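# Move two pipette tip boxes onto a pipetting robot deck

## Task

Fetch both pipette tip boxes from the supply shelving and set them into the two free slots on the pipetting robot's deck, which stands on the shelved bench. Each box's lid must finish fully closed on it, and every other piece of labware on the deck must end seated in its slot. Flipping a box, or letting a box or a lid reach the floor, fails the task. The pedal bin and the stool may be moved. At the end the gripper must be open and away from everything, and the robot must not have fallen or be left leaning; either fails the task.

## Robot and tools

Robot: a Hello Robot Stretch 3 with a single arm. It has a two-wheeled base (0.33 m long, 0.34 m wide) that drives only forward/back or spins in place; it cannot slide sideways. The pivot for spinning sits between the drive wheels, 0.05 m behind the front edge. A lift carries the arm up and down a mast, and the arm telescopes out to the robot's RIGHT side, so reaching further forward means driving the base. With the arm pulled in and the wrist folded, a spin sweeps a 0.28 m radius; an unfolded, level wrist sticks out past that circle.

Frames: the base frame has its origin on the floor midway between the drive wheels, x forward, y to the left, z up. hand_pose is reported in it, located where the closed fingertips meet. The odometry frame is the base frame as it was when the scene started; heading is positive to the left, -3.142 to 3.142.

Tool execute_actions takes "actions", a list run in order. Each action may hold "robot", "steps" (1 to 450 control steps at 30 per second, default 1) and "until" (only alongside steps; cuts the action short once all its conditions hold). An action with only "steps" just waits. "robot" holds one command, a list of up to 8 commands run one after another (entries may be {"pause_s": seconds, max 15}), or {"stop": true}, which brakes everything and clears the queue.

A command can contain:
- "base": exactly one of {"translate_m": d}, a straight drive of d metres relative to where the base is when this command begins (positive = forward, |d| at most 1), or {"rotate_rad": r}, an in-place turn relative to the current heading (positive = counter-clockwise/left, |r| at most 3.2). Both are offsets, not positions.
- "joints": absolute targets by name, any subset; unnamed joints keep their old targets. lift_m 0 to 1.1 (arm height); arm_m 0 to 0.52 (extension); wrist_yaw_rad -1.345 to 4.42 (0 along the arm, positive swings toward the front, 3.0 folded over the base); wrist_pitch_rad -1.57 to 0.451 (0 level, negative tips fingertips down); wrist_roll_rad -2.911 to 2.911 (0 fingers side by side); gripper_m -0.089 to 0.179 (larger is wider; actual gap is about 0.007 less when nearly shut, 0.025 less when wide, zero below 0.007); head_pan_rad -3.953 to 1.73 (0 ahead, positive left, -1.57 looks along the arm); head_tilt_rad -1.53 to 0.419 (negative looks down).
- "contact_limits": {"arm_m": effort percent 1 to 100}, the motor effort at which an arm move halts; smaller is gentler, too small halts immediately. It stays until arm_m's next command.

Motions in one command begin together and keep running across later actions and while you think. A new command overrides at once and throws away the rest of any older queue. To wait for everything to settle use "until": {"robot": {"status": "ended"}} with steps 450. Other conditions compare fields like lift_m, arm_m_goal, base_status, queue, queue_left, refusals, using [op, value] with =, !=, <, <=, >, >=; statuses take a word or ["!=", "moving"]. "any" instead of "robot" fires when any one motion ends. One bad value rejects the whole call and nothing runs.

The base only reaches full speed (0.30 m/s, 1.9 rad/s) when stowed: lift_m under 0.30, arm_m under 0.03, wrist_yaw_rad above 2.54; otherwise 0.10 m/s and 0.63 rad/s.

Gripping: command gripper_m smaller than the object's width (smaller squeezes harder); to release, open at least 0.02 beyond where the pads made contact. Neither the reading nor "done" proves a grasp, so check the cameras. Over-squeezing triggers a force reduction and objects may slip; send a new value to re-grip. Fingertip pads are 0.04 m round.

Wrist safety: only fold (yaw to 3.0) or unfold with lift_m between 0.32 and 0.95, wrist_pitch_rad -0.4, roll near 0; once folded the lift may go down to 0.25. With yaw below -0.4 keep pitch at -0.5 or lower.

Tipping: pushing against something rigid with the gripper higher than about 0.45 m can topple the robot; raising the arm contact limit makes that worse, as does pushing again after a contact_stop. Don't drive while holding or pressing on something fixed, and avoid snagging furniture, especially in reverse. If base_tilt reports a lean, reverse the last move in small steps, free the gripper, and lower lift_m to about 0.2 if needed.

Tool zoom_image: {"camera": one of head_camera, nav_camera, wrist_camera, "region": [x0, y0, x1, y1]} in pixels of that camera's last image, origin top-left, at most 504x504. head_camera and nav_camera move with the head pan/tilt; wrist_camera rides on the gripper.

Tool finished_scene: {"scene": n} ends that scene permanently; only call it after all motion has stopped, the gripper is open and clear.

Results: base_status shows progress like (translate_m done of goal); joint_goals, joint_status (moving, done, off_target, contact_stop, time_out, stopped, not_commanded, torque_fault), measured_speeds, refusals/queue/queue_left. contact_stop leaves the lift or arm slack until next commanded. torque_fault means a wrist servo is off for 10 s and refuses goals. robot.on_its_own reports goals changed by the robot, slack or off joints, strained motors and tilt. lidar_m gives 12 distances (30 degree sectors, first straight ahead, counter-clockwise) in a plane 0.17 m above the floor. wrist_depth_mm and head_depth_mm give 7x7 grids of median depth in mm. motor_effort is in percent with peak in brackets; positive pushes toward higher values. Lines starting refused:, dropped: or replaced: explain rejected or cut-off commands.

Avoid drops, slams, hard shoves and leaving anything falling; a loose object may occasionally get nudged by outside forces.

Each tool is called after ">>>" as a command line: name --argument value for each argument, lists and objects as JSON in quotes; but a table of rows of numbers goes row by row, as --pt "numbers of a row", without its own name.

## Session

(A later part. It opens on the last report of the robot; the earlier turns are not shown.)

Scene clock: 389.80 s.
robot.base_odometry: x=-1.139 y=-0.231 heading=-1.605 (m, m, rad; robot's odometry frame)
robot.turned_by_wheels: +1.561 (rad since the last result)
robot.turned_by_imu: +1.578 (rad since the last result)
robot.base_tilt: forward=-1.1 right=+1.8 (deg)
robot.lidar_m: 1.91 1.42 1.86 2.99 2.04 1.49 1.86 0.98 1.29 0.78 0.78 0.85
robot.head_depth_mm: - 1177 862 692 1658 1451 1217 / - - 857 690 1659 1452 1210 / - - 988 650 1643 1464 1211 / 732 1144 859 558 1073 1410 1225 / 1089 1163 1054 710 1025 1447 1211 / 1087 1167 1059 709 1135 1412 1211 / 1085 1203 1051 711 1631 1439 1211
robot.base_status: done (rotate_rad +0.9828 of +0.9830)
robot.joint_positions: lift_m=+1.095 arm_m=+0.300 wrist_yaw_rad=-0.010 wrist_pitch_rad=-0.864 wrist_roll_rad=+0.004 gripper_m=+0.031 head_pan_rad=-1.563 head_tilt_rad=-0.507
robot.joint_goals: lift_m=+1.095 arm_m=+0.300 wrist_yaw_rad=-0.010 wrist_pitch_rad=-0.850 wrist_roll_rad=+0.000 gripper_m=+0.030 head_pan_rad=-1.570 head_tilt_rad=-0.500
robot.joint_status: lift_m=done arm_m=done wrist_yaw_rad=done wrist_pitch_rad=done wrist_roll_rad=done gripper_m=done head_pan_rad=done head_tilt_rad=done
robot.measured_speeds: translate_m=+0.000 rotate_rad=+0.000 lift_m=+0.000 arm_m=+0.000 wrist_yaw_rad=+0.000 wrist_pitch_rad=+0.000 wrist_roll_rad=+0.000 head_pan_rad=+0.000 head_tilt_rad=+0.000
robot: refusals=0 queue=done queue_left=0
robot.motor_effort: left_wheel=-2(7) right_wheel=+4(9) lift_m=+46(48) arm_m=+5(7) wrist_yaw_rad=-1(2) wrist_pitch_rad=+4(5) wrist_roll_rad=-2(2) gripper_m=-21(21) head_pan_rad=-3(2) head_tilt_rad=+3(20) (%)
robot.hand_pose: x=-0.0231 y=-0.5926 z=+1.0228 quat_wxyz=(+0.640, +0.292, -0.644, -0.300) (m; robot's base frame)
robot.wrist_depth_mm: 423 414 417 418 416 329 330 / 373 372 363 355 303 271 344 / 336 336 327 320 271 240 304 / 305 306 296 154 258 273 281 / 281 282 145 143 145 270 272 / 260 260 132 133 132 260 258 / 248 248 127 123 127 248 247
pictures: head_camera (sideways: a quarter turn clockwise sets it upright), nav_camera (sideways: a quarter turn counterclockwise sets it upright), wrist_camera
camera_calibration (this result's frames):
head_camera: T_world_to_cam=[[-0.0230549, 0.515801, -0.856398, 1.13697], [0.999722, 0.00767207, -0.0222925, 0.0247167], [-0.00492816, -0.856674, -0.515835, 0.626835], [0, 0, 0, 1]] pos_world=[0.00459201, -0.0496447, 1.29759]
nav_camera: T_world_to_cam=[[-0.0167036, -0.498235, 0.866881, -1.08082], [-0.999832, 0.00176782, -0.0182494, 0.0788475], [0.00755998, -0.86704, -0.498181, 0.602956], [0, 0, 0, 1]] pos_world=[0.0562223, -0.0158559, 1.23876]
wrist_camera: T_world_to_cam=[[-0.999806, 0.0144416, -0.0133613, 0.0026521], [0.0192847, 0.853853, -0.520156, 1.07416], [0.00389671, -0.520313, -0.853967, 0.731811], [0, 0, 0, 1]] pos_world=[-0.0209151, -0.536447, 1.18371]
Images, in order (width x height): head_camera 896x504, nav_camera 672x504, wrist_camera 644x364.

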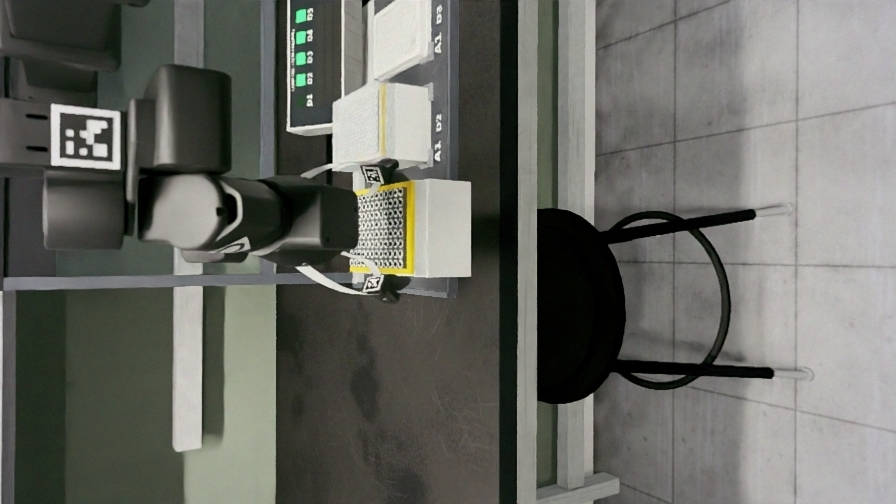

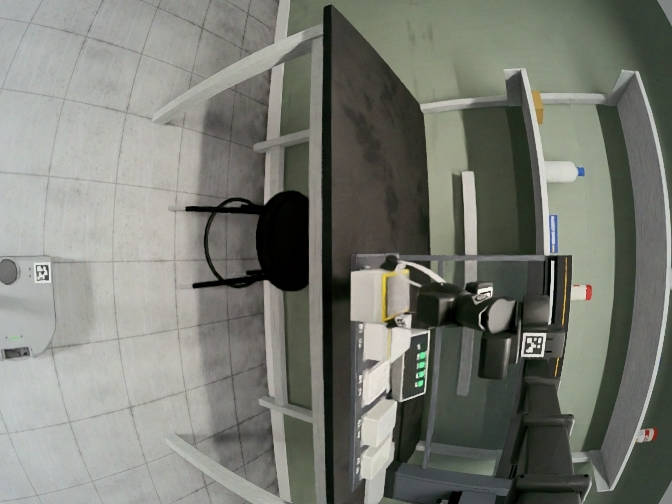

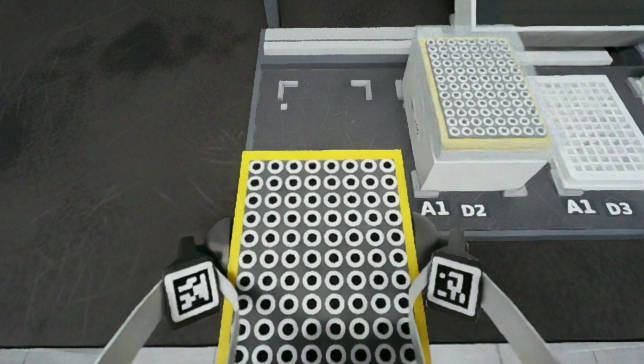

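>>> execute_actions --actions '[{"robot":[{"base":{"translate_m":-0.0064}},{"joints":{"arm_m":0.4597}},{"joints":{"lift_m":1.048}}],"steps":450,"until":{"robot":{"status":"ended"}}}]'

>>> zoom_image --camera "head_camera" --region '[360, 80, 480, 300]'

>>> zoom_image --camera "wrist_camera" --region '[140, 100, 560, 260]'

Scene clock: 400.60 s.
robot.base_odometry: x=-1.139 y=-0.225 heading=-1.605 (m, m, rad; robot's odometry frame)
robot.turned_by_wheels: +0.000 (rad since the last result)
robot.turned_by_imu: +0.001 (rad since the last result)
robot.base_tilt: forward=-1.0 right=+2.0 (deg)
robot.lidar_m: 1.92 1.43 1.87 2.99 2.04 1.49 1.86 0.97 1.29 0.78 0.78 0.85
robot.head_depth_mm: 909 - 857 692 1652 1456 1219 / 729 1207 857 691 1672 1454 1216 / 732 - 992 693 1670 1457 1216 / 1084 1149 767 690 1073 1423 1211 / 1084 1168 1055 712 1030 1463 1213 / 1087 1165 1052 713 1107 1412 1215 / 1093 1203 1057 709 1629 1455 1216
robot.base_status: done (translate_m -0.0064 of -0.0064)
robot.joint_positions: lift_m=+1.048 arm_m=+0.459 wrist_yaw_rad=-0.010 wrist_pitch_rad=-0.864 wrist_roll_rad=+0.004 gripper_m=+0.031 head_pan_rad=-1.563 head_tilt_rad=-0.507
robot.joint_goals: lift_m=+1.048 arm_m=+0.460 wrist_yaw_rad=-0.010 wrist_pitch_rad=-0.850 wrist_roll_rad=+0.000 gripper_m=+0.030 head_pan_rad=-1.570 head_tilt_rad=-0.500
robot.joint_status: lift_m=done arm_m=done wrist_yaw_rad=done wrist_pitch_rad=done wrist_roll_rad=done gripper_m=done head_pan_rad=done head_tilt_rad=done
robot.measured_speeds: translate_m=+0.000 rotate_rad=+0.000 lift_m=+0.000 arm_m=+0.000 wrist_yaw_rad=+0.000 wrist_pitch_rad=+0.000 wrist_roll_rad=+0.000 head_pan_rad=+0.000 head_tilt_rad=+0.000
robot: refusals=0 queue=done queue_left=0
robot.motor_effort: left_wheel=-2(6) right_wheel=+3(6) lift_m=+31(46) arm_m=+5(6) wrist_yaw_rad=+0(0) wrist_pitch_rad=+5(4) wrist_roll_rad=-2(2) gripper_m=-21(20) head_pan_rad=-2(2) head_tilt_rad=+2(4) (%)
robot.hand_pose: x=-0.0231 y=-0.7523 z=+0.9764 quat_wxyz=(+0.640, +0.292, -0.644, -0.300) (m; robot's base frame)
robot.wrist_depth_mm: 348 344 337 343 344 329 210 / 308 309 301 307 310 285 212 / 278 277 269 244 244 244 234 / 253 253 233 154 199 167 164 / 233 231 145 142 145 156 151 / 215 214 133 132 132 143 139 / 199 198 127 124 126 155 129
pictures: head_camera (sideways: a quarter turn clockwise sets it upright), nav_camera (sideways: a quarter turn counterclockwise sets it upright), wrist_camera
camera_calibration (this result's frames):
head_camera: T_world_to_cam=[[-0.0230549, 0.515796, -0.856401, 1.13697], [0.999722, 0.00767192, -0.0222925, 0.0247167], [-0.00492813, -0.856677, -0.515829, 0.626828], [0, 0, 0, 1]] pos_world=[0.00459201, -0.0496448, 1.29759]
nav_camera: T_world_to_cam=[[-0.0167037, -0.498229, 0.866884, -1.08083], [-0.999832, 0.0017677, -0.0182494, 0.0788476], [0.00756001, -0.867043, -0.498175, 0.602948], [0, 0, 0, 1]] pos_world=[0.0562223, -0.0158563, 1.23876]
wrist_camera: T_world_to_cam=[[-0.999806, 0.0144416, -0.0133613, 0.00433762], [0.0192847, 0.853854, -0.520156, 1.18636], [0.00389667, -0.520313, -0.853967, 0.609044], [0, 0, 0, 1]] pos_world=[-0.0209151, -0.696147, 1.13725]
Images, in order (width x height): head_camera 896x504, nav_camera 672x504, wrist_camera 644x364.

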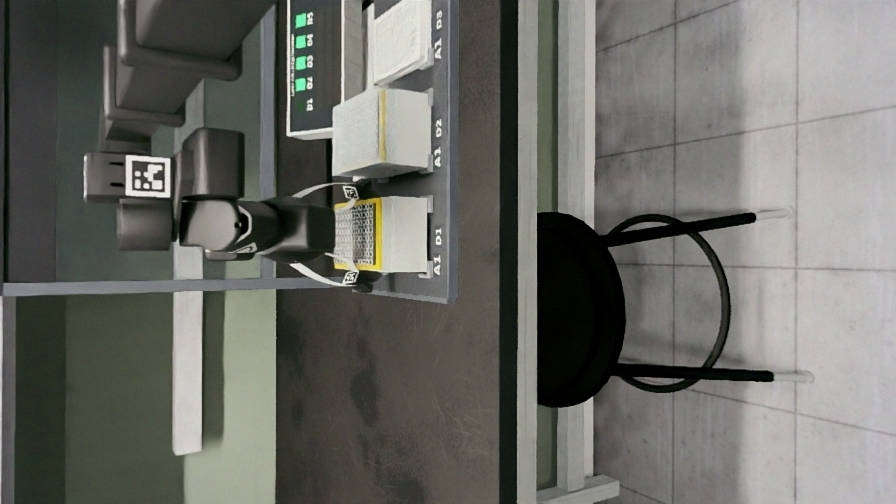

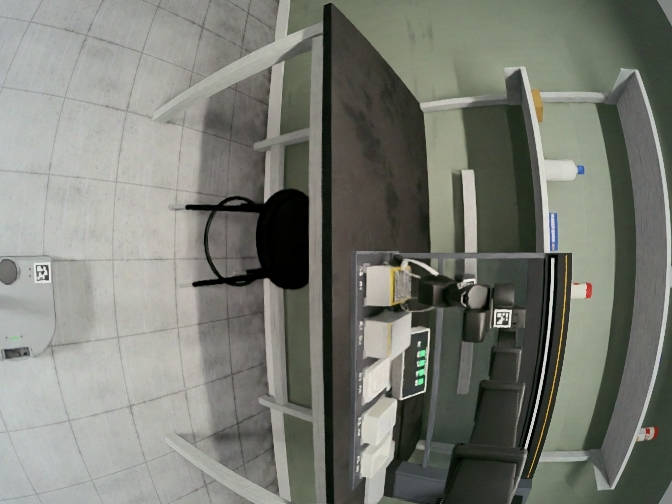

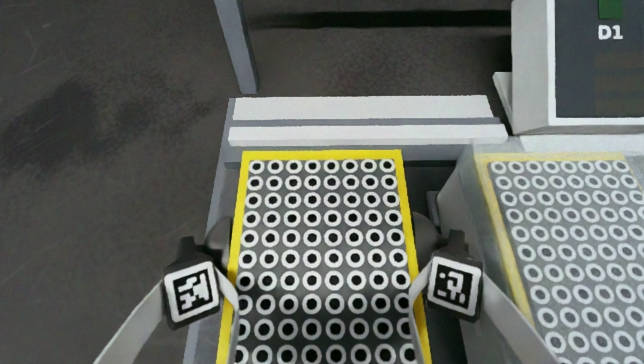

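Region (360, 80, 480, 300) of head_camera's 896x504 image, scaled by 2.291, with more detail than that image has; it fills the left 275 columns of this view, and the rest is white.

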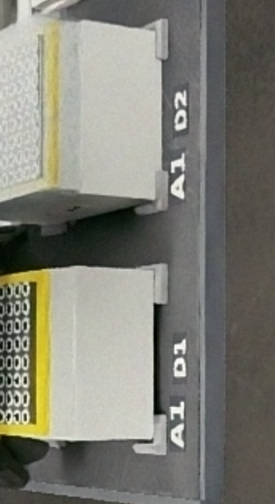

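Region (140, 100, 560, 260) of wrist_camera's 644x364 image, scaled by 1.200; it fills the top 192 rows of this view, and the rest is white.

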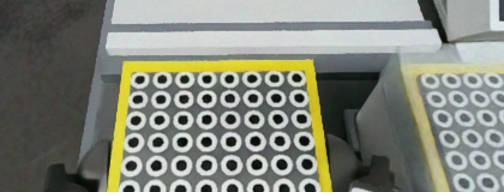

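>>> execute_actions --actions '[{"robot":[{"base":{"translate_m":0.0028},"joints":{"arm_m":0.4612}},{"pause_s":0.3},{"joints":{"lift_m":1.0405}},{"joints":{"gripper_m":0.118}},{"pause_s":0.4}],"steps":450,"until":{"robot":{"status":"ended"}}}]'

>>> zoom_image --camera "head_camera" --region '[360, 80, 480, 300]'

Scene clock: 409.60 s.
robot.base_odometry: x=-1.139 y=-0.228 heading=-1.605 (m, m, rad; robot's odometry frame)
robot.turned_by_wheels: +0.000 (rad since the last result)
robot.turned_by_imu: +0.001 (rad since the last result)
robot.base_tilt: forward=-1.0 right=+2.1 (deg)
robot.lidar_m: 1.92 1.42 1.88 2.98 2.05 1.49 1.86 0.97 1.29 0.78 0.78 0.85
robot.head_depth_mm: 1082 - 858 692 1666 1459 1217 / 906 1236 863 688 1640 1455 1219 / 730 - 987 691 1660 1451 1217 / 756 1149 860 688 1070 1409 1207 / 1090 1165 1056 711 1033 1444 1218 / 1090 1167 1053 711 1130 1417 1220 / 1092 1204 1053 710 1637 1444 1214
robot.base_status: done (translate_m +0.0028 of +0.0028)
robot.joint_positions: lift_m=+1.041 arm_m=+0.461 wrist_yaw_rad=-0.010 wrist_pitch_rad=-0.864 wrist_roll_rad=+0.004 gripper_m=+0.118 head_pan_rad=-1.563 head_tilt_rad=-0.507
robot.joint_goals: lift_m=+1.040 arm_m=+0.461 wrist_yaw_rad=-0.010 wrist_pitch_rad=-0.850 wrist_roll_rad=+0.000 gripper_m=+0.118 head_pan_rad=-1.570 head_tilt_rad=-0.500
robot.joint_status: lift_m=done arm_m=done wrist_yaw_rad=done wrist_pitch_rad=done wrist_roll_rad=done gripper_m=done head_pan_rad=done head_tilt_rad=done
robot.measured_speeds: translate_m=+0.000 rotate_rad=+0.000 lift_m=+0.000 arm_m=+0.000 wrist_yaw_rad=+0.000 wrist_pitch_rad=+0.000 wrist_roll_rad=+0.000 head_pan_rad=+0.000 head_tilt_rad=+0.000
robot: refusals=0 queue=done queue_left=0
robot.motor_effort: left_wheel=-1(3) right_wheel=+3(10) lift_m=+31(33) arm_m=+4(4) wrist_yaw_rad=-1(1) wrist_pitch_rad=+4(4) wrist_roll_rad=-2(2) gripper_m=+1(85) head_pan_rad=-2(3) head_tilt_rad=+4(3) (%)
robot.hand_pose: x=-0.0230 y=-0.7539 z=+0.9689 quat_wxyz=(+0.640, +0.293, -0.644, -0.300) (m; robot's base frame)
robot.wrist_depth_mm: 334 335 324 335 334 324 203 / 299 298 292 296 298 288 202 / 270 268 258 237 239 239 205 / 245 245 227 157 218 162 156 / 223 225 152 143 146 151 143 / 207 210 135 133 134 136 132 / 192 189 127 123 125 161 123
pictures: head_camera (sideways: a quarter turn clockwise sets it upright), nav_camera (sideways: a quarter turn counterclockwise sets it upright), wrist_camera
camera_calibration (this result's frames):
head_camera: T_world_to_cam=[[-0.0230548, 0.515796, -0.856401, 1.13697], [0.999722, 0.0076718, -0.0222925, 0.0247167], [-0.00492824, -0.856677, -0.515829, 0.626828], [0, 0, 0, 1]] pos_world=[0.00459201, -0.0496448, 1.29759]
nav_camera: T_world_to_cam=[[-0.0167037, -0.498229, 0.866884, -1.08083], [-0.999832, 0.00176782, -0.0182494, 0.0788476], [0.0075599, -0.867043, -0.498175, 0.602949], [0, 0, 0, 1]] pos_world=[0.0562223, -0.0158563, 1.23876]
wrist_camera: T_world_to_cam=[[-0.999818, 0.0136451, -0.0133642, 0.0037804], [0.0186075, 0.853685, -0.520457, 1.18401], [0.0043071, -0.520611, -0.853783, 0.601487], [0, 0, 0, 1]] pos_world=[-0.0208425, -0.697685, 1.12982]
Images, in order (width x height): head_camera 896x504, nav_camera 672x504, wrist_camera 644x364.

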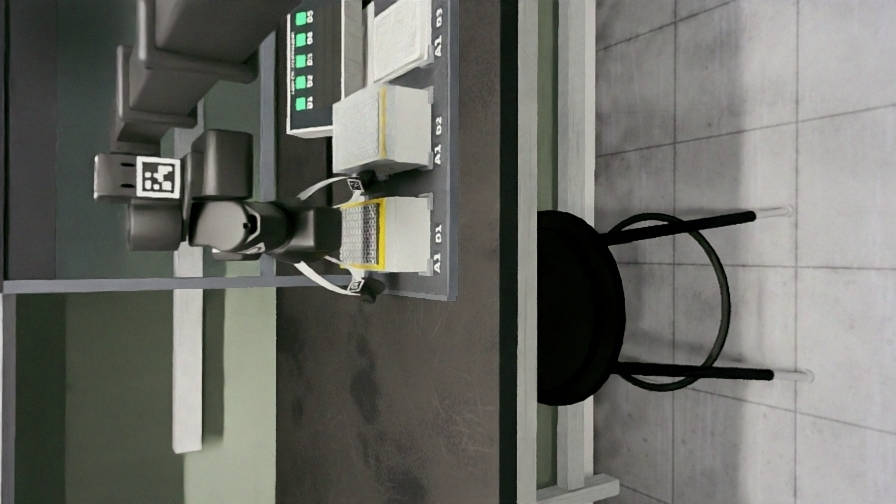

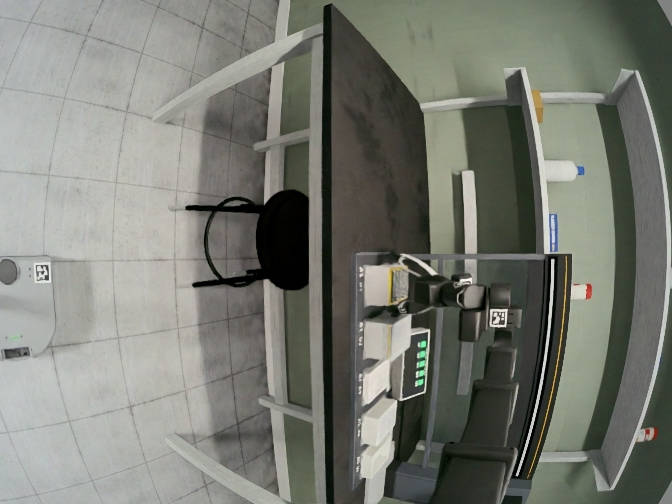

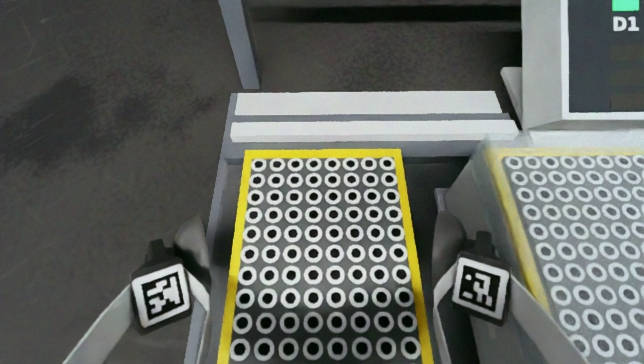

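Region (360, 80, 480, 300) of head_camera's 896x504 image, scaled by 2.291, with more detail than that image has; it fills the left 275 columns of this view, and the rest is white.

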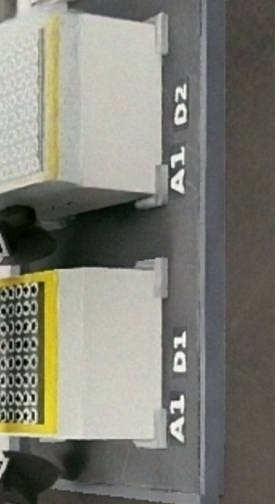

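>>> execute_actions --actions '[{"robot":[{"joints":{"gripper_m":0.112}},{"joints":{"lift_m":1.097}},{"joints":{"arm_m":0.1,"wrist_yaw_rad":0.0}}],"steps":450,"until":{"robot":{"arm_m":["<",0.25]}}},{"robot":[{"base":{"rotate_rad":-1.0918},"joints":{"arm_m":0.1,"head_tilt_rad":-0.8,"gripper_m":0.14}},{"base":{"translate_m":-0.75},"joints":{"lift_m":0.69}},{"base":{"translate_m":-0.7189}},{"base":{"rotate_rad":-0.4692},"joints":{"arm_m":0.2}},{"joints":{"arm_m":0.49}}],"steps":450,"until":{"robot":{"status":"ended"}}},{"steps":450,"until":{"robot":{"status":"ended"}}}]'

Scene clock: 444.03 s.
robot.base_odometry: x=+0.187 y=+0.405 heading=+3.118 (m, m, rad; robot's odometry frame)
robot.turned_by_wheels: -1.561 (rad since the last result)
robot.turned_by_imu: -1.569 (rad since the last result)
robot.base_tilt: forward=-1.0 right=+2.0 (deg)
robot.lidar_m: 1.91 2.19 2.06 1.99 2.07 1.73 1.67 1.64 0.72 0.82 0.91 1.68
robot.head_depth_mm: 613 663 1338 1616 1431 1259 - / 768 697 838 911 - 1218 1098 / 856 698 - 1047 1345 1239 1095 / 858 697 1208 1047 1344 1240 1098 / 767 697 1216 1045 1354 1240 1098 / 852 694 1209 1041 1353 1241 1100 / 763 696 1205 1048 1344 1242 1099
robot.base_status: done (rotate_rad -0.4691 of -0.4692)
robot.joint_positions: lift_m=+0.690 arm_m=+0.490 wrist_yaw_rad=+0.000 wrist_pitch_rad=-0.864 wrist_roll_rad=+0.004 gripper_m=+0.140 head_pan_rad=-1.563 head_tilt_rad=-0.790
robot.joint_goals: lift_m=+0.690 arm_m=+0.490 wrist_yaw_rad=+0.000 wrist_pitch_rad=-0.850 wrist_roll_rad=+0.000 gripper_m=+0.140 head_pan_rad=-1.570 head_tilt_rad=-0.800
robot.joint_status: lift_m=done arm_m=done wrist_yaw_rad=done wrist_pitch_rad=done wrist_roll_rad=done gripper_m=done head_pan_rad=done head_tilt_rad=done
robot.measured_speeds: translate_m=+0.000 rotate_rad=+0.000 lift_m=+0.000 arm_m=+0.000 wrist_yaw_rad=+0.000 wrist_pitch_rad=+0.000 wrist_roll_rad=+0.000 head_pan_rad=+0.000 head_tilt_rad=+0.000
robot: refusals=0 queue=done queue_left=0
robot.motor_effort: left_wheel=+4(9) right_wheel=-3(9) lift_m=+31(47) arm_m=+4(6) wrist_yaw_rad=+0(1) wrist_pitch_rad=+5(4) wrist_roll_rad=-2(2) gripper_m=+0(89) head_pan_rad=-2(2) head_tilt_rad=-4(21) (%)
robot.hand_pose: x=-0.0216 y=-0.7827 z=+0.6185 quat_wxyz=(+0.641, +0.296, -0.643, -0.297) (m; robot's base frame)
robot.wrist_depth_mm: 382 379 382 384 380 331 226 / 340 342 341 340 337 323 226 / 306 306 307 306 305 298 227 / 279 280 276 276 277 276 228 / 254 260 256 255 253 258 228 / 237 - 236 234 237 - 227 / 222 216 219 219 218 216 212
pictures: head_camera (sideways: a quarter turn clockwise sets it upright), nav_camera (sideways: a quarter turn counterclockwise sets it upright), wrist_camera
camera_calibration (this result's frames):
head_camera: T_world_to_cam=[[-0.0246977, 0.734419, -0.678247, 0.904758], [0.999675, 0.0138943, -0.0213571, 0.0234911], [-0.00626128, -0.678554, -0.734524, 0.91132], [0, 0, 0, 1]] pos_world=[0.004568, -0.0464179, 1.28354]
nav_camera: T_world_to_cam=[[-0.0150336, -0.720491, 0.693302, -0.854562], [-0.999867, 0.00649101, -0.0149357, 0.0745275], [0.00626077, -0.693434, -0.720493, 0.892164], [0, 0, 0, 1]] pos_world=[0.0560848, 0.00246889, 1.23638]
wrist_camera: T_world_to_cam=[[-0.999902, 0.00423665, -0.0133531, -0.00649223], [0.0105682, 0.85382, -0.52046, 1.02608], [0.00919618, -0.52055, -0.853781, 0.287408], [0, 0, 0, 1]] pos_world=[-0.0199784, -0.726451, 0.779332]
Images, in order (width x height): head_camera 896x504, nav_camera 672x504, wrist_camera 644x364.

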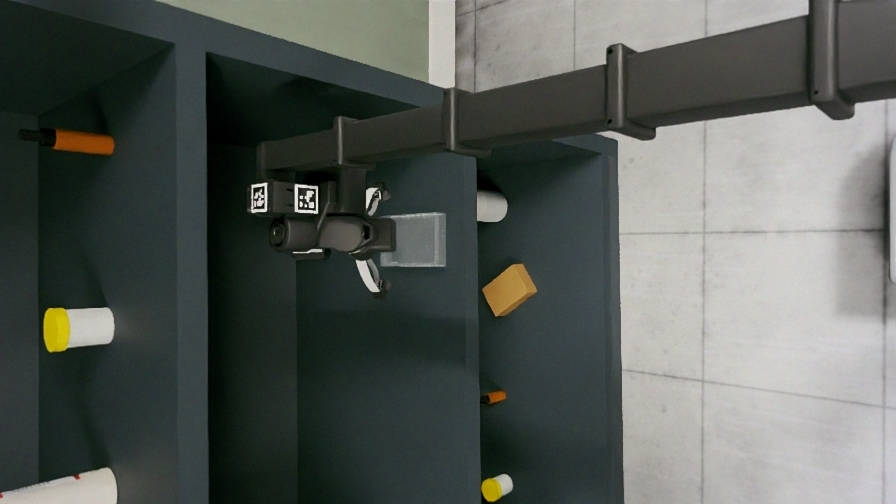

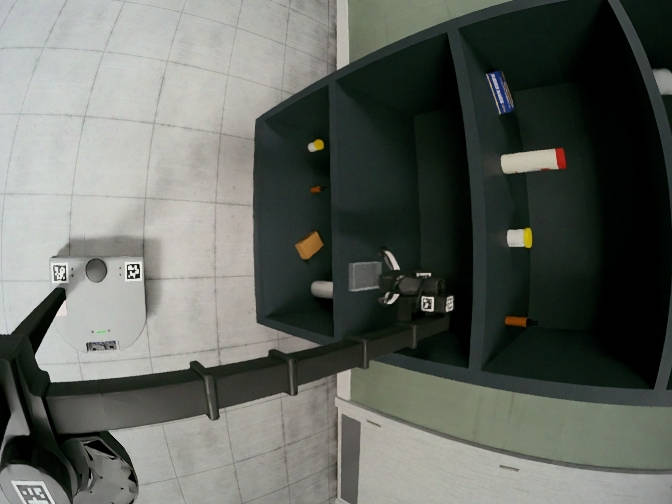

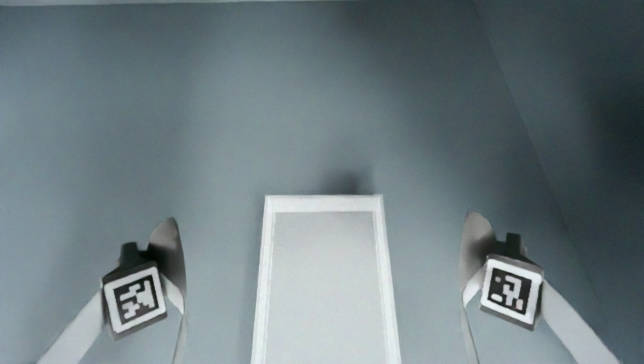

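Centred and at the right depth. Grasp.

>>> execute_actions --actions '[{"robot":[{"joints":{"lift_m":0.6305}},{"joints":{"gripper_m":0.04}},{"joints":{"lift_m":0.67}}],"steps":450,"until":{"robot":{"status":"ended"}}}]'

Scene clock: 453.73 s.
robot.base_odometry: x=+0.187 y=+0.405 heading=+3.118 (m, m, rad; robot's odometry frame)
robot.turned_by_wheels: +0.000 (rad since the last result)
robot.turned_by_imu: +0.001 (rad since the last result)
robot.base_tilt: forward=-1.0 right=+1.8 (deg)
robot.lidar_m: 1.91 2.18 2.07 1.99 2.07 1.73 1.67 1.64 0.71 0.82 0.91 1.69
robot.head_depth_mm: 611 666 1334 1614 1435 1255 - / 769 699 902 948 - - 1099 / 857 695 - 1042 1343 1245 1091 / 855 695 1216 1044 1347 1241 1093 / 767 697 1198 1046 1356 1240 1093 / 854 695 1203 1048 1343 1246 1093 / 763 693 1203 1045 1347 1236 1095
robot.base_status: done (rotate_rad -0.4691 of -0.4692)
robot.joint_positions: lift_m=+0.670 arm_m=+0.490 wrist_yaw_rad=+0.000 wrist_pitch_rad=-0.864 wrist_roll_rad=+0.004 gripper_m=+0.041 head_pan_rad=-1.563 head_tilt_rad=-0.790
robot.joint_goals: lift_m=+0.670 arm_m=+0.490 wrist_yaw_rad=+0.000 wrist_pitch_rad=-0.850 wrist_roll_rad=+0.000 gripper_m=+0.040 head_pan_rad=-1.570 head_tilt_rad=-0.800
robot.joint_status: lift_m=done arm_m=done wrist_yaw_rad=done wrist_pitch_rad=done wrist_roll_rad=done gripper_m=done head_pan_rad=done head_tilt_rad=done
robot.measured_speeds: translate_m=+0.000 rotate_rad=+0.000 lift_m=+0.000 arm_m=+0.000 wrist_yaw_rad=+0.000 wrist_pitch_rad=+0.000 wrist_roll_rad=+0.000 head_pan_rad=+0.000 head_tilt_rad=+0.000
robot: refusals=0 queue=done queue_left=0
robot.motor_effort: left_wheel=+4(4) right_wheel=-4(3) lift_m=+45(47) arm_m=+5(5) wrist_yaw_rad=+0(0) wrist_pitch_rad=+5(4) wrist_roll_rad=-2(2) gripper_m=-18(97) head_pan_rad=-2(2) head_tilt_rad=-4(3) (%)
robot.hand_pose: x=-0.0216 y=-0.7827 z=+0.5979 quat_wxyz=(+0.641, +0.296, -0.643, -0.297) (m; robot's base frame)
robot.wrist_depth_mm: 349 348 350 347 344 331 224 / 312 310 310 311 309 301 226 / 282 282 280 281 280 279 229 / 256 254 256 255 254 254 227 / 234 234 238 234 237 232 226 / 217 216 216 215 214 216 212 / 200 201 200 201 200 200 200
pictures: head_camera (sideways: a quarter turn clockwise sets it upright), nav_camera (sideways: a quarter turn counterclockwise sets it upright), wrist_camera
camera_calibration (this result's frames):
head_camera: T_world_to_cam=[[-0.0246978, 0.734419, -0.678247, 0.904759], [0.999675, 0.0138945, -0.0213571, 0.0234911], [-0.0062612, -0.678554, -0.734523, 0.91132], [0, 0, 0, 1]] pos_world=[0.00456801, -0.0464179, 1.28354]
nav_camera: T_world_to_cam=[[-0.0150335, -0.720491, 0.693302, -0.854562], [-0.999867, 0.00649089, -0.0149357, 0.0745275], [0.00626086, -0.693434, -0.720493, 0.892164], [0, 0, 0, 1]] pos_world=[0.0560848, 0.00246889, 1.23638]
wrist_camera: T_world_to_cam=[[-0.999902, 0.0042355, -0.0133531, -0.00676726], [0.0105672, 0.85382, -0.520461, 1.01539], [0.00919675, -0.520551, -0.853781, 0.269868], [0, 0, 0, 1]] pos_world=[-0.0199783, -0.726455, 0.75879]
Images, in order (width x height): head_camera 896x504, nav_camera 672x504, wrist_camera 644x364.

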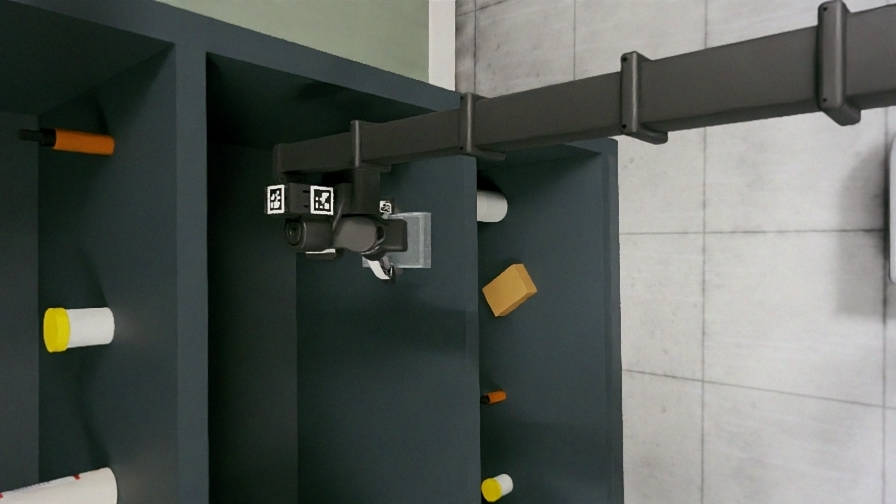

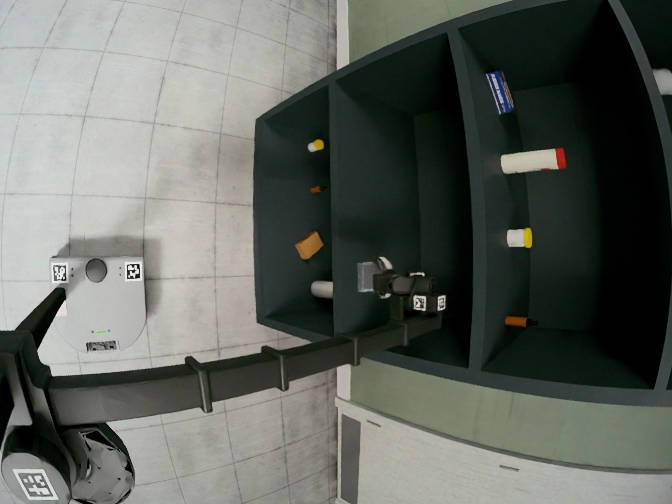

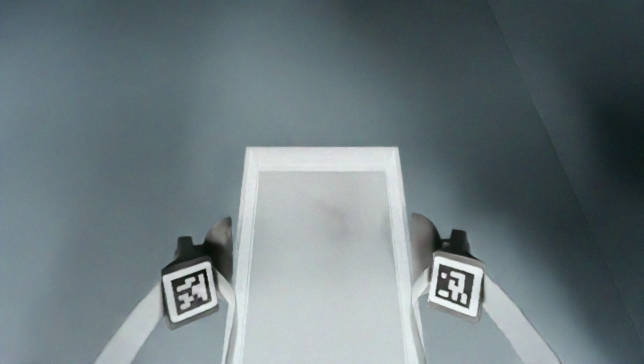

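>>> execute_actions --actions '[]'

Scene clock: 460.97 s.
robot.base_odometry: x=+0.187 y=+0.405 heading=+3.118 (m, m, rad; robot's odometry frame)
robot.turned_by_wheels: +0.000 (rad since the last result)
robot.turned_by_imu: +0.000 (rad since the last result)
robot.base_tilt: forward=-1.0 right=+2.0 (deg)
robot.lidar_m: 1.91 2.18 2.06 1.99 2.07 1.73 1.67 1.64 0.71 0.82 0.91 1.69
robot.head_depth_mm: 614 664 1333 1615 1432 1248 - / 769 697 900 949 - - 1098 / 856 695 - 1048 1347 1249 1095 / 856 697 1214 1048 1348 1241 1095 / 766 695 1217 1045 1343 1238 1094 / 853 695 1209 1045 1352 1247 1096 / 766 696 1203 1046 1349 1236 1094
robot.base_status: done (rotate_rad -0.4691 of -0.4692)
robot.joint_positions: lift_m=+0.670 arm_m=+0.490 wrist_yaw_rad=+0.000 wrist_pitch_rad=-0.864 wrist_roll_rad=+0.004 gripper_m=+0.041 head_pan_rad=-1.563 head_tilt_rad=-0.790
robot.joint_goals: lift_m=+0.670 arm_m=+0.490 wrist_yaw_rad=+0.000 wrist_pitch_rad=-0.850 wrist_roll_rad=+0.000 gripper_m=+0.040 head_pan_rad=-1.570 head_tilt_rad=-0.800
robot.joint_status: lift_m=done arm_m=done wrist_yaw_rad=done wrist_pitch_rad=done wrist_roll_rad=done gripper_m=done head_pan_rad=done head_tilt_rad=done
robot.measured_speeds: translate_m=+0.000 rotate_rad=+0.000 lift_m=+0.000 arm_m=+0.000 wrist_yaw_rad=+0.000 wrist_pitch_rad=+0.000 wrist_roll_rad=+0.000 head_pan_rad=+0.000 head_tilt_rad=+0.000
robot: refusals=0 queue=done queue_left=0
robot.motor_effort: left_wheel=+4(4) right_wheel=-4(4) lift_m=+45(45) arm_m=+5(5) wrist_yaw_rad=+0(0) wrist_pitch_rad=+5(5) wrist_roll_rad=-2(2) gripper_m=-18(18) head_pan_rad=-1(1) head_tilt_rad=-2(3) (%)
robot.hand_pose: x=-0.0216 y=-0.7827 z=+0.5979 quat_wxyz=(+0.641, +0.296, -0.643, -0.297) (m; robot's base frame)
robot.wrist_depth_mm: 351 350 347 349 348 332 224 / 314 311 311 310 309 302 226 / 280 279 281 280 281 279 227 / 257 255 254 255 254 252 227 / 235 233 239 234 237 233 225 / 218 216 215 216 214 216 212 / 201 201 201 200 200 200 200
pictures: head_camera (sideways: a quarter turn clockwise sets it upright), nav_camera (sideways: a quarter turn counterclockwise sets it upright), wrist_camera
camera_calibration (this result's frames):
head_camera: T_world_to_cam=[[-0.0246977, 0.734419, -0.678247, 0.904758], [0.999675, 0.0138943, -0.0213571, 0.0234911], [-0.00626128, -0.678554, -0.734524, 0.91132], [0, 0, 0, 1]] pos_world=[0.004568, -0.0464179, 1.28354]
nav_camera: T_world_to_cam=[[-0.0150336, -0.720491, 0.693301, -0.854562], [-0.999867, 0.00649102, -0.0149357, 0.0745275], [0.00626077, -0.693434, -0.720493, 0.892164], [0, 0, 0, 1]] pos_world=[0.0560848, 0.0024689, 1.23638]
wrist_camera: T_world_to_cam=[[-0.999902, 0.00423519, -0.013353, -0.00676754], [0.0105668, 0.85382, -0.52046, 1.01539], [0.00919682, -0.52055, -0.853781, 0.269868], [0, 0, 0, 1]] pos_world=[-0.0199783, -0.726455, 0.75879]
Images, in order (width x height): head_camera 896x504, nav_camera 672x504, wrist_camera 644x364.

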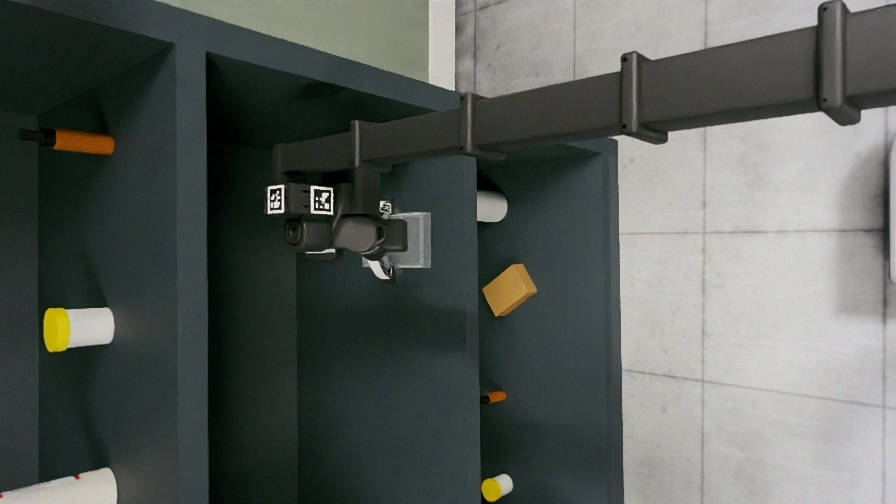

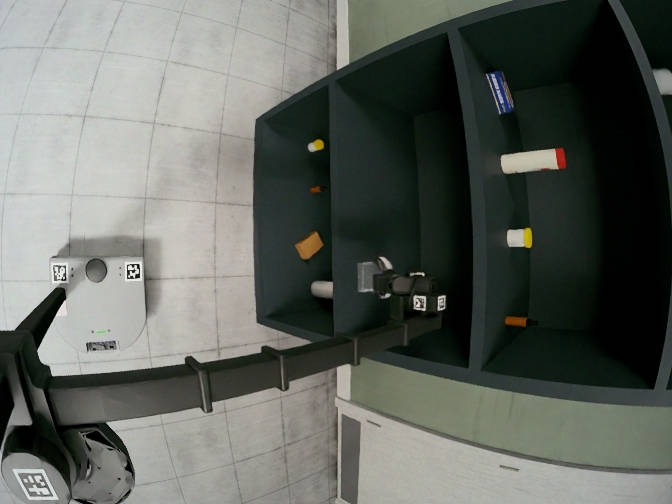

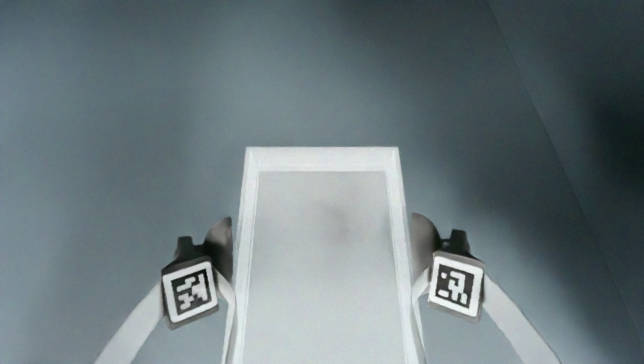

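>>> execute_actions --actions '[{"robot":[{"joints":{"arm_m":0.15}},{"base":{"rotate_rad":0.4692},"joints":{"lift_m":0.80,"head_tilt_rad":-0.5}},{"base":{"translate_m":0.7189},"joints":{"lift_m":1.097,"wrist_yaw_rad":-0.008}},{"base":{"translate_m":0.75}},{"base":{"rotate_rad":1.0918}},{"joints":{"arm_m":0.451}}],"steps":450,"until":{"robot":{"status":"ended"}}},{"steps":450,"until":{"robot":{"status":"ended"}}},{"steps":450,"until":{"robot":{"status":"ended"}}}]'

Scene clock: 492.27 s.
robot.base_odometry: x=-1.139 y=-0.228 heading=-1.605 (m, m, rad; robot's odometry frame)
robot.turned_by_wheels: +1.561 (rad since the last result)
robot.turned_by_imu: +1.576 (rad since the last result)
robot.base_tilt: forward=-1.1 right=+1.9 (deg)
robot.lidar_m: 1.91 1.43 1.87 2.98 2.04 1.49 1.85 0.97 1.29 0.78 0.78 0.85
robot.head_depth_mm: - 1177 859 694 1651 1450 1219 / 1117 1214 860 692 1648 1460 1227 / - 1215 990 689 1662 1447 1218 / 730 992 986 688 1065 1411 1215 / 1091 1163 1054 712 1034 1458 1220 / 1091 1165 1052 709 1134 1411 1218 / 1086 1200 1054 711 1625 1453 1213
robot.base_status: done (rotate_rad +1.0916 of +1.0918)
robot.joint_positions: lift_m=+1.097 arm_m=+0.451 wrist_yaw_rad=-0.008 wrist_pitch_rad=-0.864 wrist_roll_rad=+0.004 gripper_m=+0.041 head_pan_rad=-1.563 head_tilt_rad=-0.507
robot.joint_goals: lift_m=+1.097 arm_m=+0.451 wrist_yaw_rad=-0.008 wrist_pitch_rad=-0.850 wrist_roll_rad=+0.000 gripper_m=+0.040 head_pan_rad=-1.570 head_tilt_rad=-0.500
robot.joint_status: lift_m=done arm_m=done wrist_yaw_rad=done wrist_pitch_rad=done wrist_roll_rad=done gripper_m=done head_pan_rad=done head_tilt_rad=done
robot.measured_speeds: translate_m=+0.000 rotate_rad=+0.000 lift_m=+0.000 arm_m=+0.000 wrist_yaw_rad=+0.000 wrist_pitch_rad=+0.000 wrist_roll_rad=+0.000 head_pan_rad=+0.000 head_tilt_rad=+0.000
robot: refusals=0 queue=done queue_left=0
robot.motor_effort: left_wheel=-2(7) right_wheel=+4(10) lift_m=+45(46) arm_m=+5(6) wrist_yaw_rad=-1(1) wrist_pitch_rad=+5(4) wrist_roll_rad=-2(2) gripper_m=-18(18) head_pan_rad=-2(1) head_tilt_rad=+3(20) (%)
robot.hand_pose: x=-0.0227 y=-0.7437 z=+1.0249 quat_wxyz=(+0.640, +0.293, -0.644, -0.299) (m; robot's base frame)
robot.wrist_depth_mm: 420 419 411 408 408 401 256 / 378 373 365 375 371 262 255 / 337 337 339 322 323 263 256 / 309 310 299 287 287 287 304 / 283 282 273 202 229 201 250 / 262 261 193 187 194 188 189 / 241 243 232 174 224 176 173
pictures: head_camera (sideways: a quarter turn clockwise sets it upright), nav_camera (sideways: a quarter turn counterclockwise sets it upright), wrist_camera
camera_calibration (this result's frames):
head_camera: T_world_to_cam=[[-0.0230541, 0.515867, -0.856358, 1.13691], [0.999722, 0.00767128, -0.0222925, 0.0247166], [-0.0049306, -0.856634, -0.515901, 0.626921], [0, 0, 0, 1]] pos_world=[0.00459189, -0.0496444, 1.29759]
nav_camera: T_world_to_cam=[[-0.0167044, -0.498302, 0.866843, -1.08077], [-0.999832, 0.00177173, -0.0182486, 0.0788466], [0.00755752, -0.867002, -0.498248, 0.603043], [0, 0, 0, 1]] pos_world=[0.0562222, -0.0158512, 1.23876]
wrist_camera: T_world_to_cam=[[-0.999843, 0.0116398, -0.013347, 0.00317329], [0.0168863, 0.853719, -0.520461, 1.2044], [0.00533649, -0.520605, -0.853781, 0.654616], [0, 0, 0, 1]] pos_world=[-0.0206585, -0.687462, 1.18579]
Images, in order (width x height): head_camera 896x504, nav_camera 672x504, wrist_camera 644x364.

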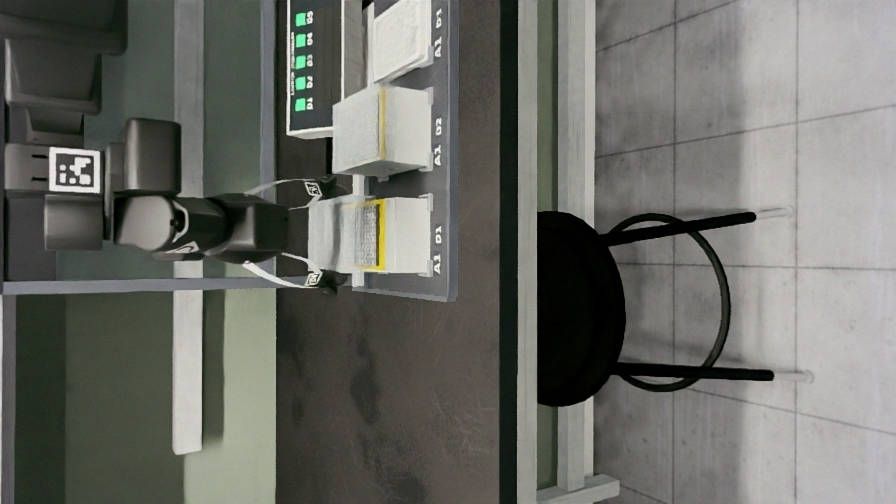

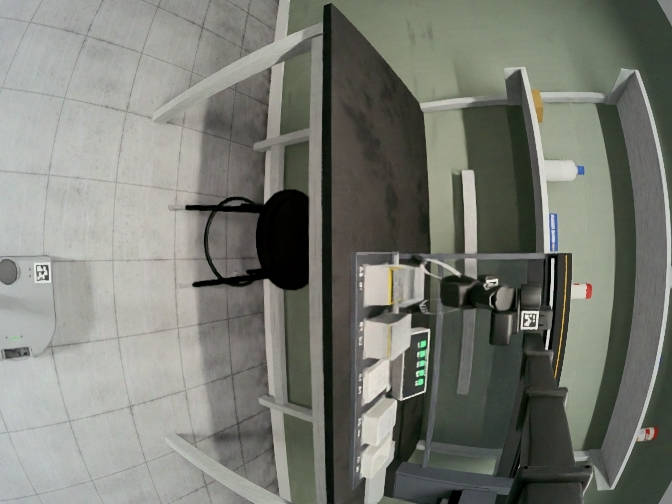

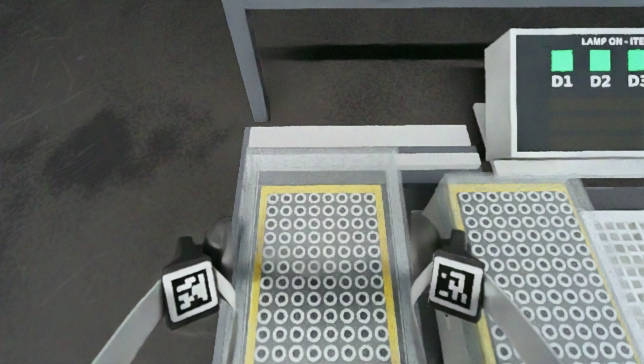

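>>> zoom_image --camera "wrist_camera" --region '[220, 120, 440, 364]'

Region (220, 120, 440, 364) of wrist_camera's 644x364 image, scaled by 2.066; it fills the left 454 columns of this view, and the rest is white.

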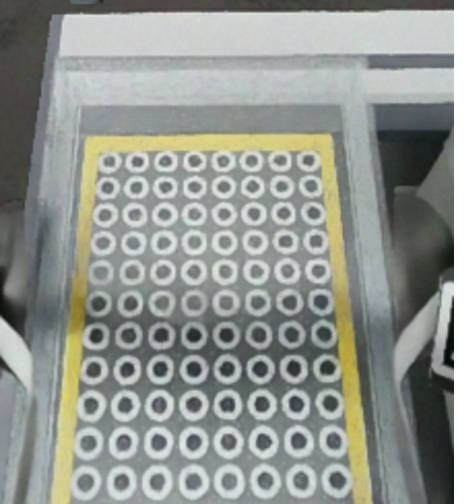

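>>> execute_actions --actions '[{"robot":[{"joints":{"arm_m":0.4522},"base":{"translate_m":0.0006}},{"joints":{"lift_m":1.076}}],"steps":300,"until":{"robot":{"status":"ended"}}}]'

>>> zoom_image --camera "wrist_camera" --region '[220, 120, 440, 364]'

Scene clock: 501.50 s.
robot.base_odometry: x=-1.139 y=-0.228 heading=-1.605 (m, m, rad; robot's odometry frame)
robot.turned_by_wheels: +0.000 (rad since the last result)
robot.turned_by_imu: +0.001 (rad since the last result)
robot.base_tilt: forward=-1.0 right=+2.0 (deg)
robot.lidar_m: 1.91 1.42 1.87 2.98 2.04 1.49 1.86 0.97 1.29 0.78 0.78 0.85
robot.head_depth_mm: 722 1214 860 693 1648 1448 1219 / 721 1217 860 695 1652 1459 1217 / 721 1237 986 690 1646 1453 1221 / 729 1149 872 691 1072 1412 1217 / 1091 1167 1051 713 1035 1456 1215 / 1089 1159 1051 711 1133 1412 1213 / 1090 1196 1054 711 1636 1445 1218
robot.base_status: done (translate_m +0.0006 of +0.0006)
robot.joint_positions: lift_m=+1.076 arm_m=+0.452 wrist_yaw_rad=-0.008 wrist_pitch_rad=-0.864 wrist_roll_rad=+0.004 gripper_m=+0.041 head_pan_rad=-1.563 head_tilt_rad=-0.507
robot.joint_goals: lift_m=+1.076 arm_m=+0.452 wrist_yaw_rad=-0.008 wrist_pitch_rad=-0.850 wrist_roll_rad=+0.000 gripper_m=+0.040 head_pan_rad=-1.570 head_tilt_rad=-0.500
robot.joint_status: lift_m=done arm_m=done wrist_yaw_rad=done wrist_pitch_rad=done wrist_roll_rad=done gripper_m=done head_pan_rad=done head_tilt_rad=done
robot.measured_speeds: translate_m=+0.000 rotate_rad=+0.000 lift_m=+0.000 arm_m=+0.000 wrist_yaw_rad=+0.000 wrist_pitch_rad=+0.000 wrist_roll_rad=+0.000 head_pan_rad=+0.000 head_tilt_rad=+0.000
robot: refusals=0 queue=done queue_left=0
robot.motor_effort: left_wheel=-2(3) right_wheel=+3(8) lift_m=+30(45) arm_m=+5(4) wrist_yaw_rad=-1(0) wrist_pitch_rad=+4(4) wrist_roll_rad=-1(2) gripper_m=-18(18) head_pan_rad=-2(3) head_tilt_rad=+3(3) (%)
robot.hand_pose: x=-0.0227 y=-0.7449 z=+1.0045 quat_wxyz=(+0.640, +0.293, -0.644, -0.299) (m; robot's base frame)
robot.wrist_depth_mm: 392 390 381 388 387 369 237 / 348 348 338 347 344 264 237 / 315 311 306 297 298 268 238 / 284 286 274 197 265 197 264 / 261 261 245 181 207 181 183 / 243 242 170 167 169 168 166 / 225 223 186 155 207 164 155
pictures: head_camera (sideways: a quarter turn clockwise sets it upright), nav_camera (sideways: a quarter turn counterclockwise sets it upright), wrist_camera
camera_calibration (this result's frames):
head_camera: T_world_to_cam=[[-0.0230541, 0.515867, -0.856358, 1.13691], [0.999722, 0.00767117, -0.0222925, 0.0247166], [-0.0049307, -0.856634, -0.515901, 0.626921], [0, 0, 0, 1]] pos_world=[0.00459188, -0.0496444, 1.29759]
nav_camera: T_world_to_cam=[[-0.0167044, -0.498302, 0.866843, -1.08077], [-0.999832, 0.00177185, -0.0182486, 0.0788466], [0.00755742, -0.867002, -0.498248, 0.603043], [0, 0, 0, 1]] pos_world=[0.0562222, -0.0158512, 1.23876]
wrist_camera: T_world_to_cam=[[-0.999843, 0.0116367, -0.0133464, 0.00291166], [0.0168834, 0.853719, -0.520461, 1.19478], [0.00533757, -0.520604, -0.853781, 0.63652], [0, 0, 0, 1]] pos_world=[-0.0206582, -0.688666, 1.16532]
Images, in order (width x height): head_camera 896x504, nav_camera 672x504, wrist_camera 644x364.

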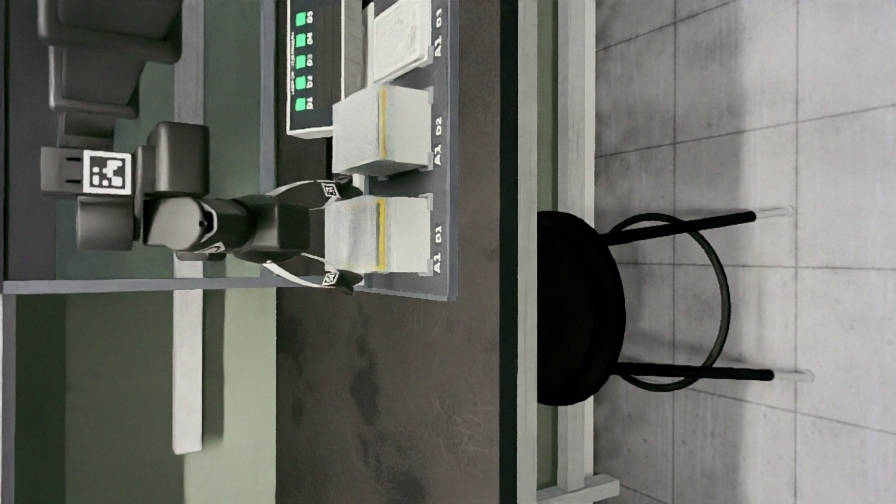

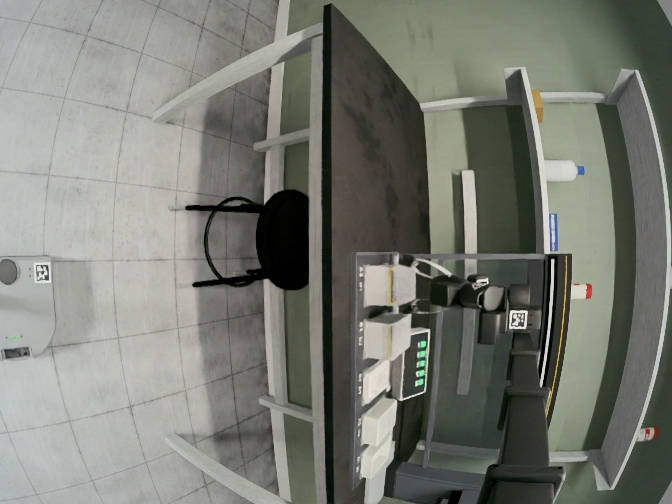

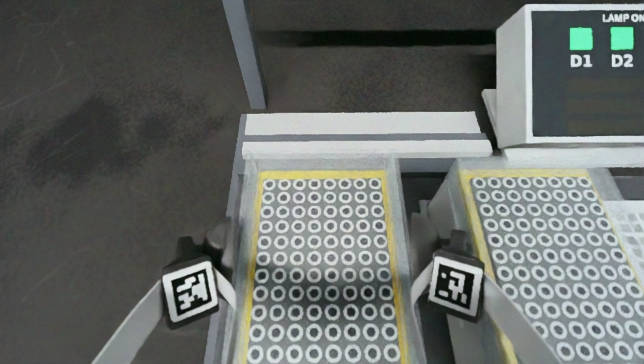

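Region (220, 120, 440, 364) of wrist_camera's 644x364 image, scaled by 2.066; it fills the left 454 columns of this view, and the rest is white.

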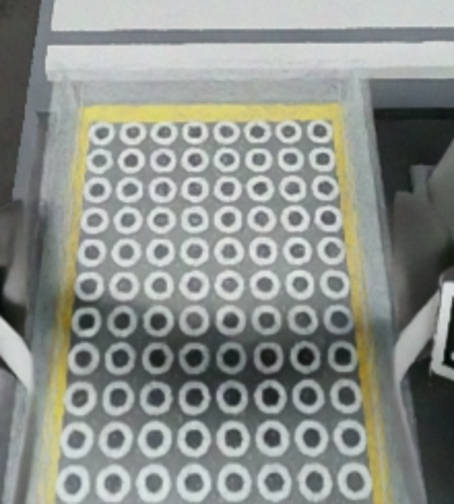

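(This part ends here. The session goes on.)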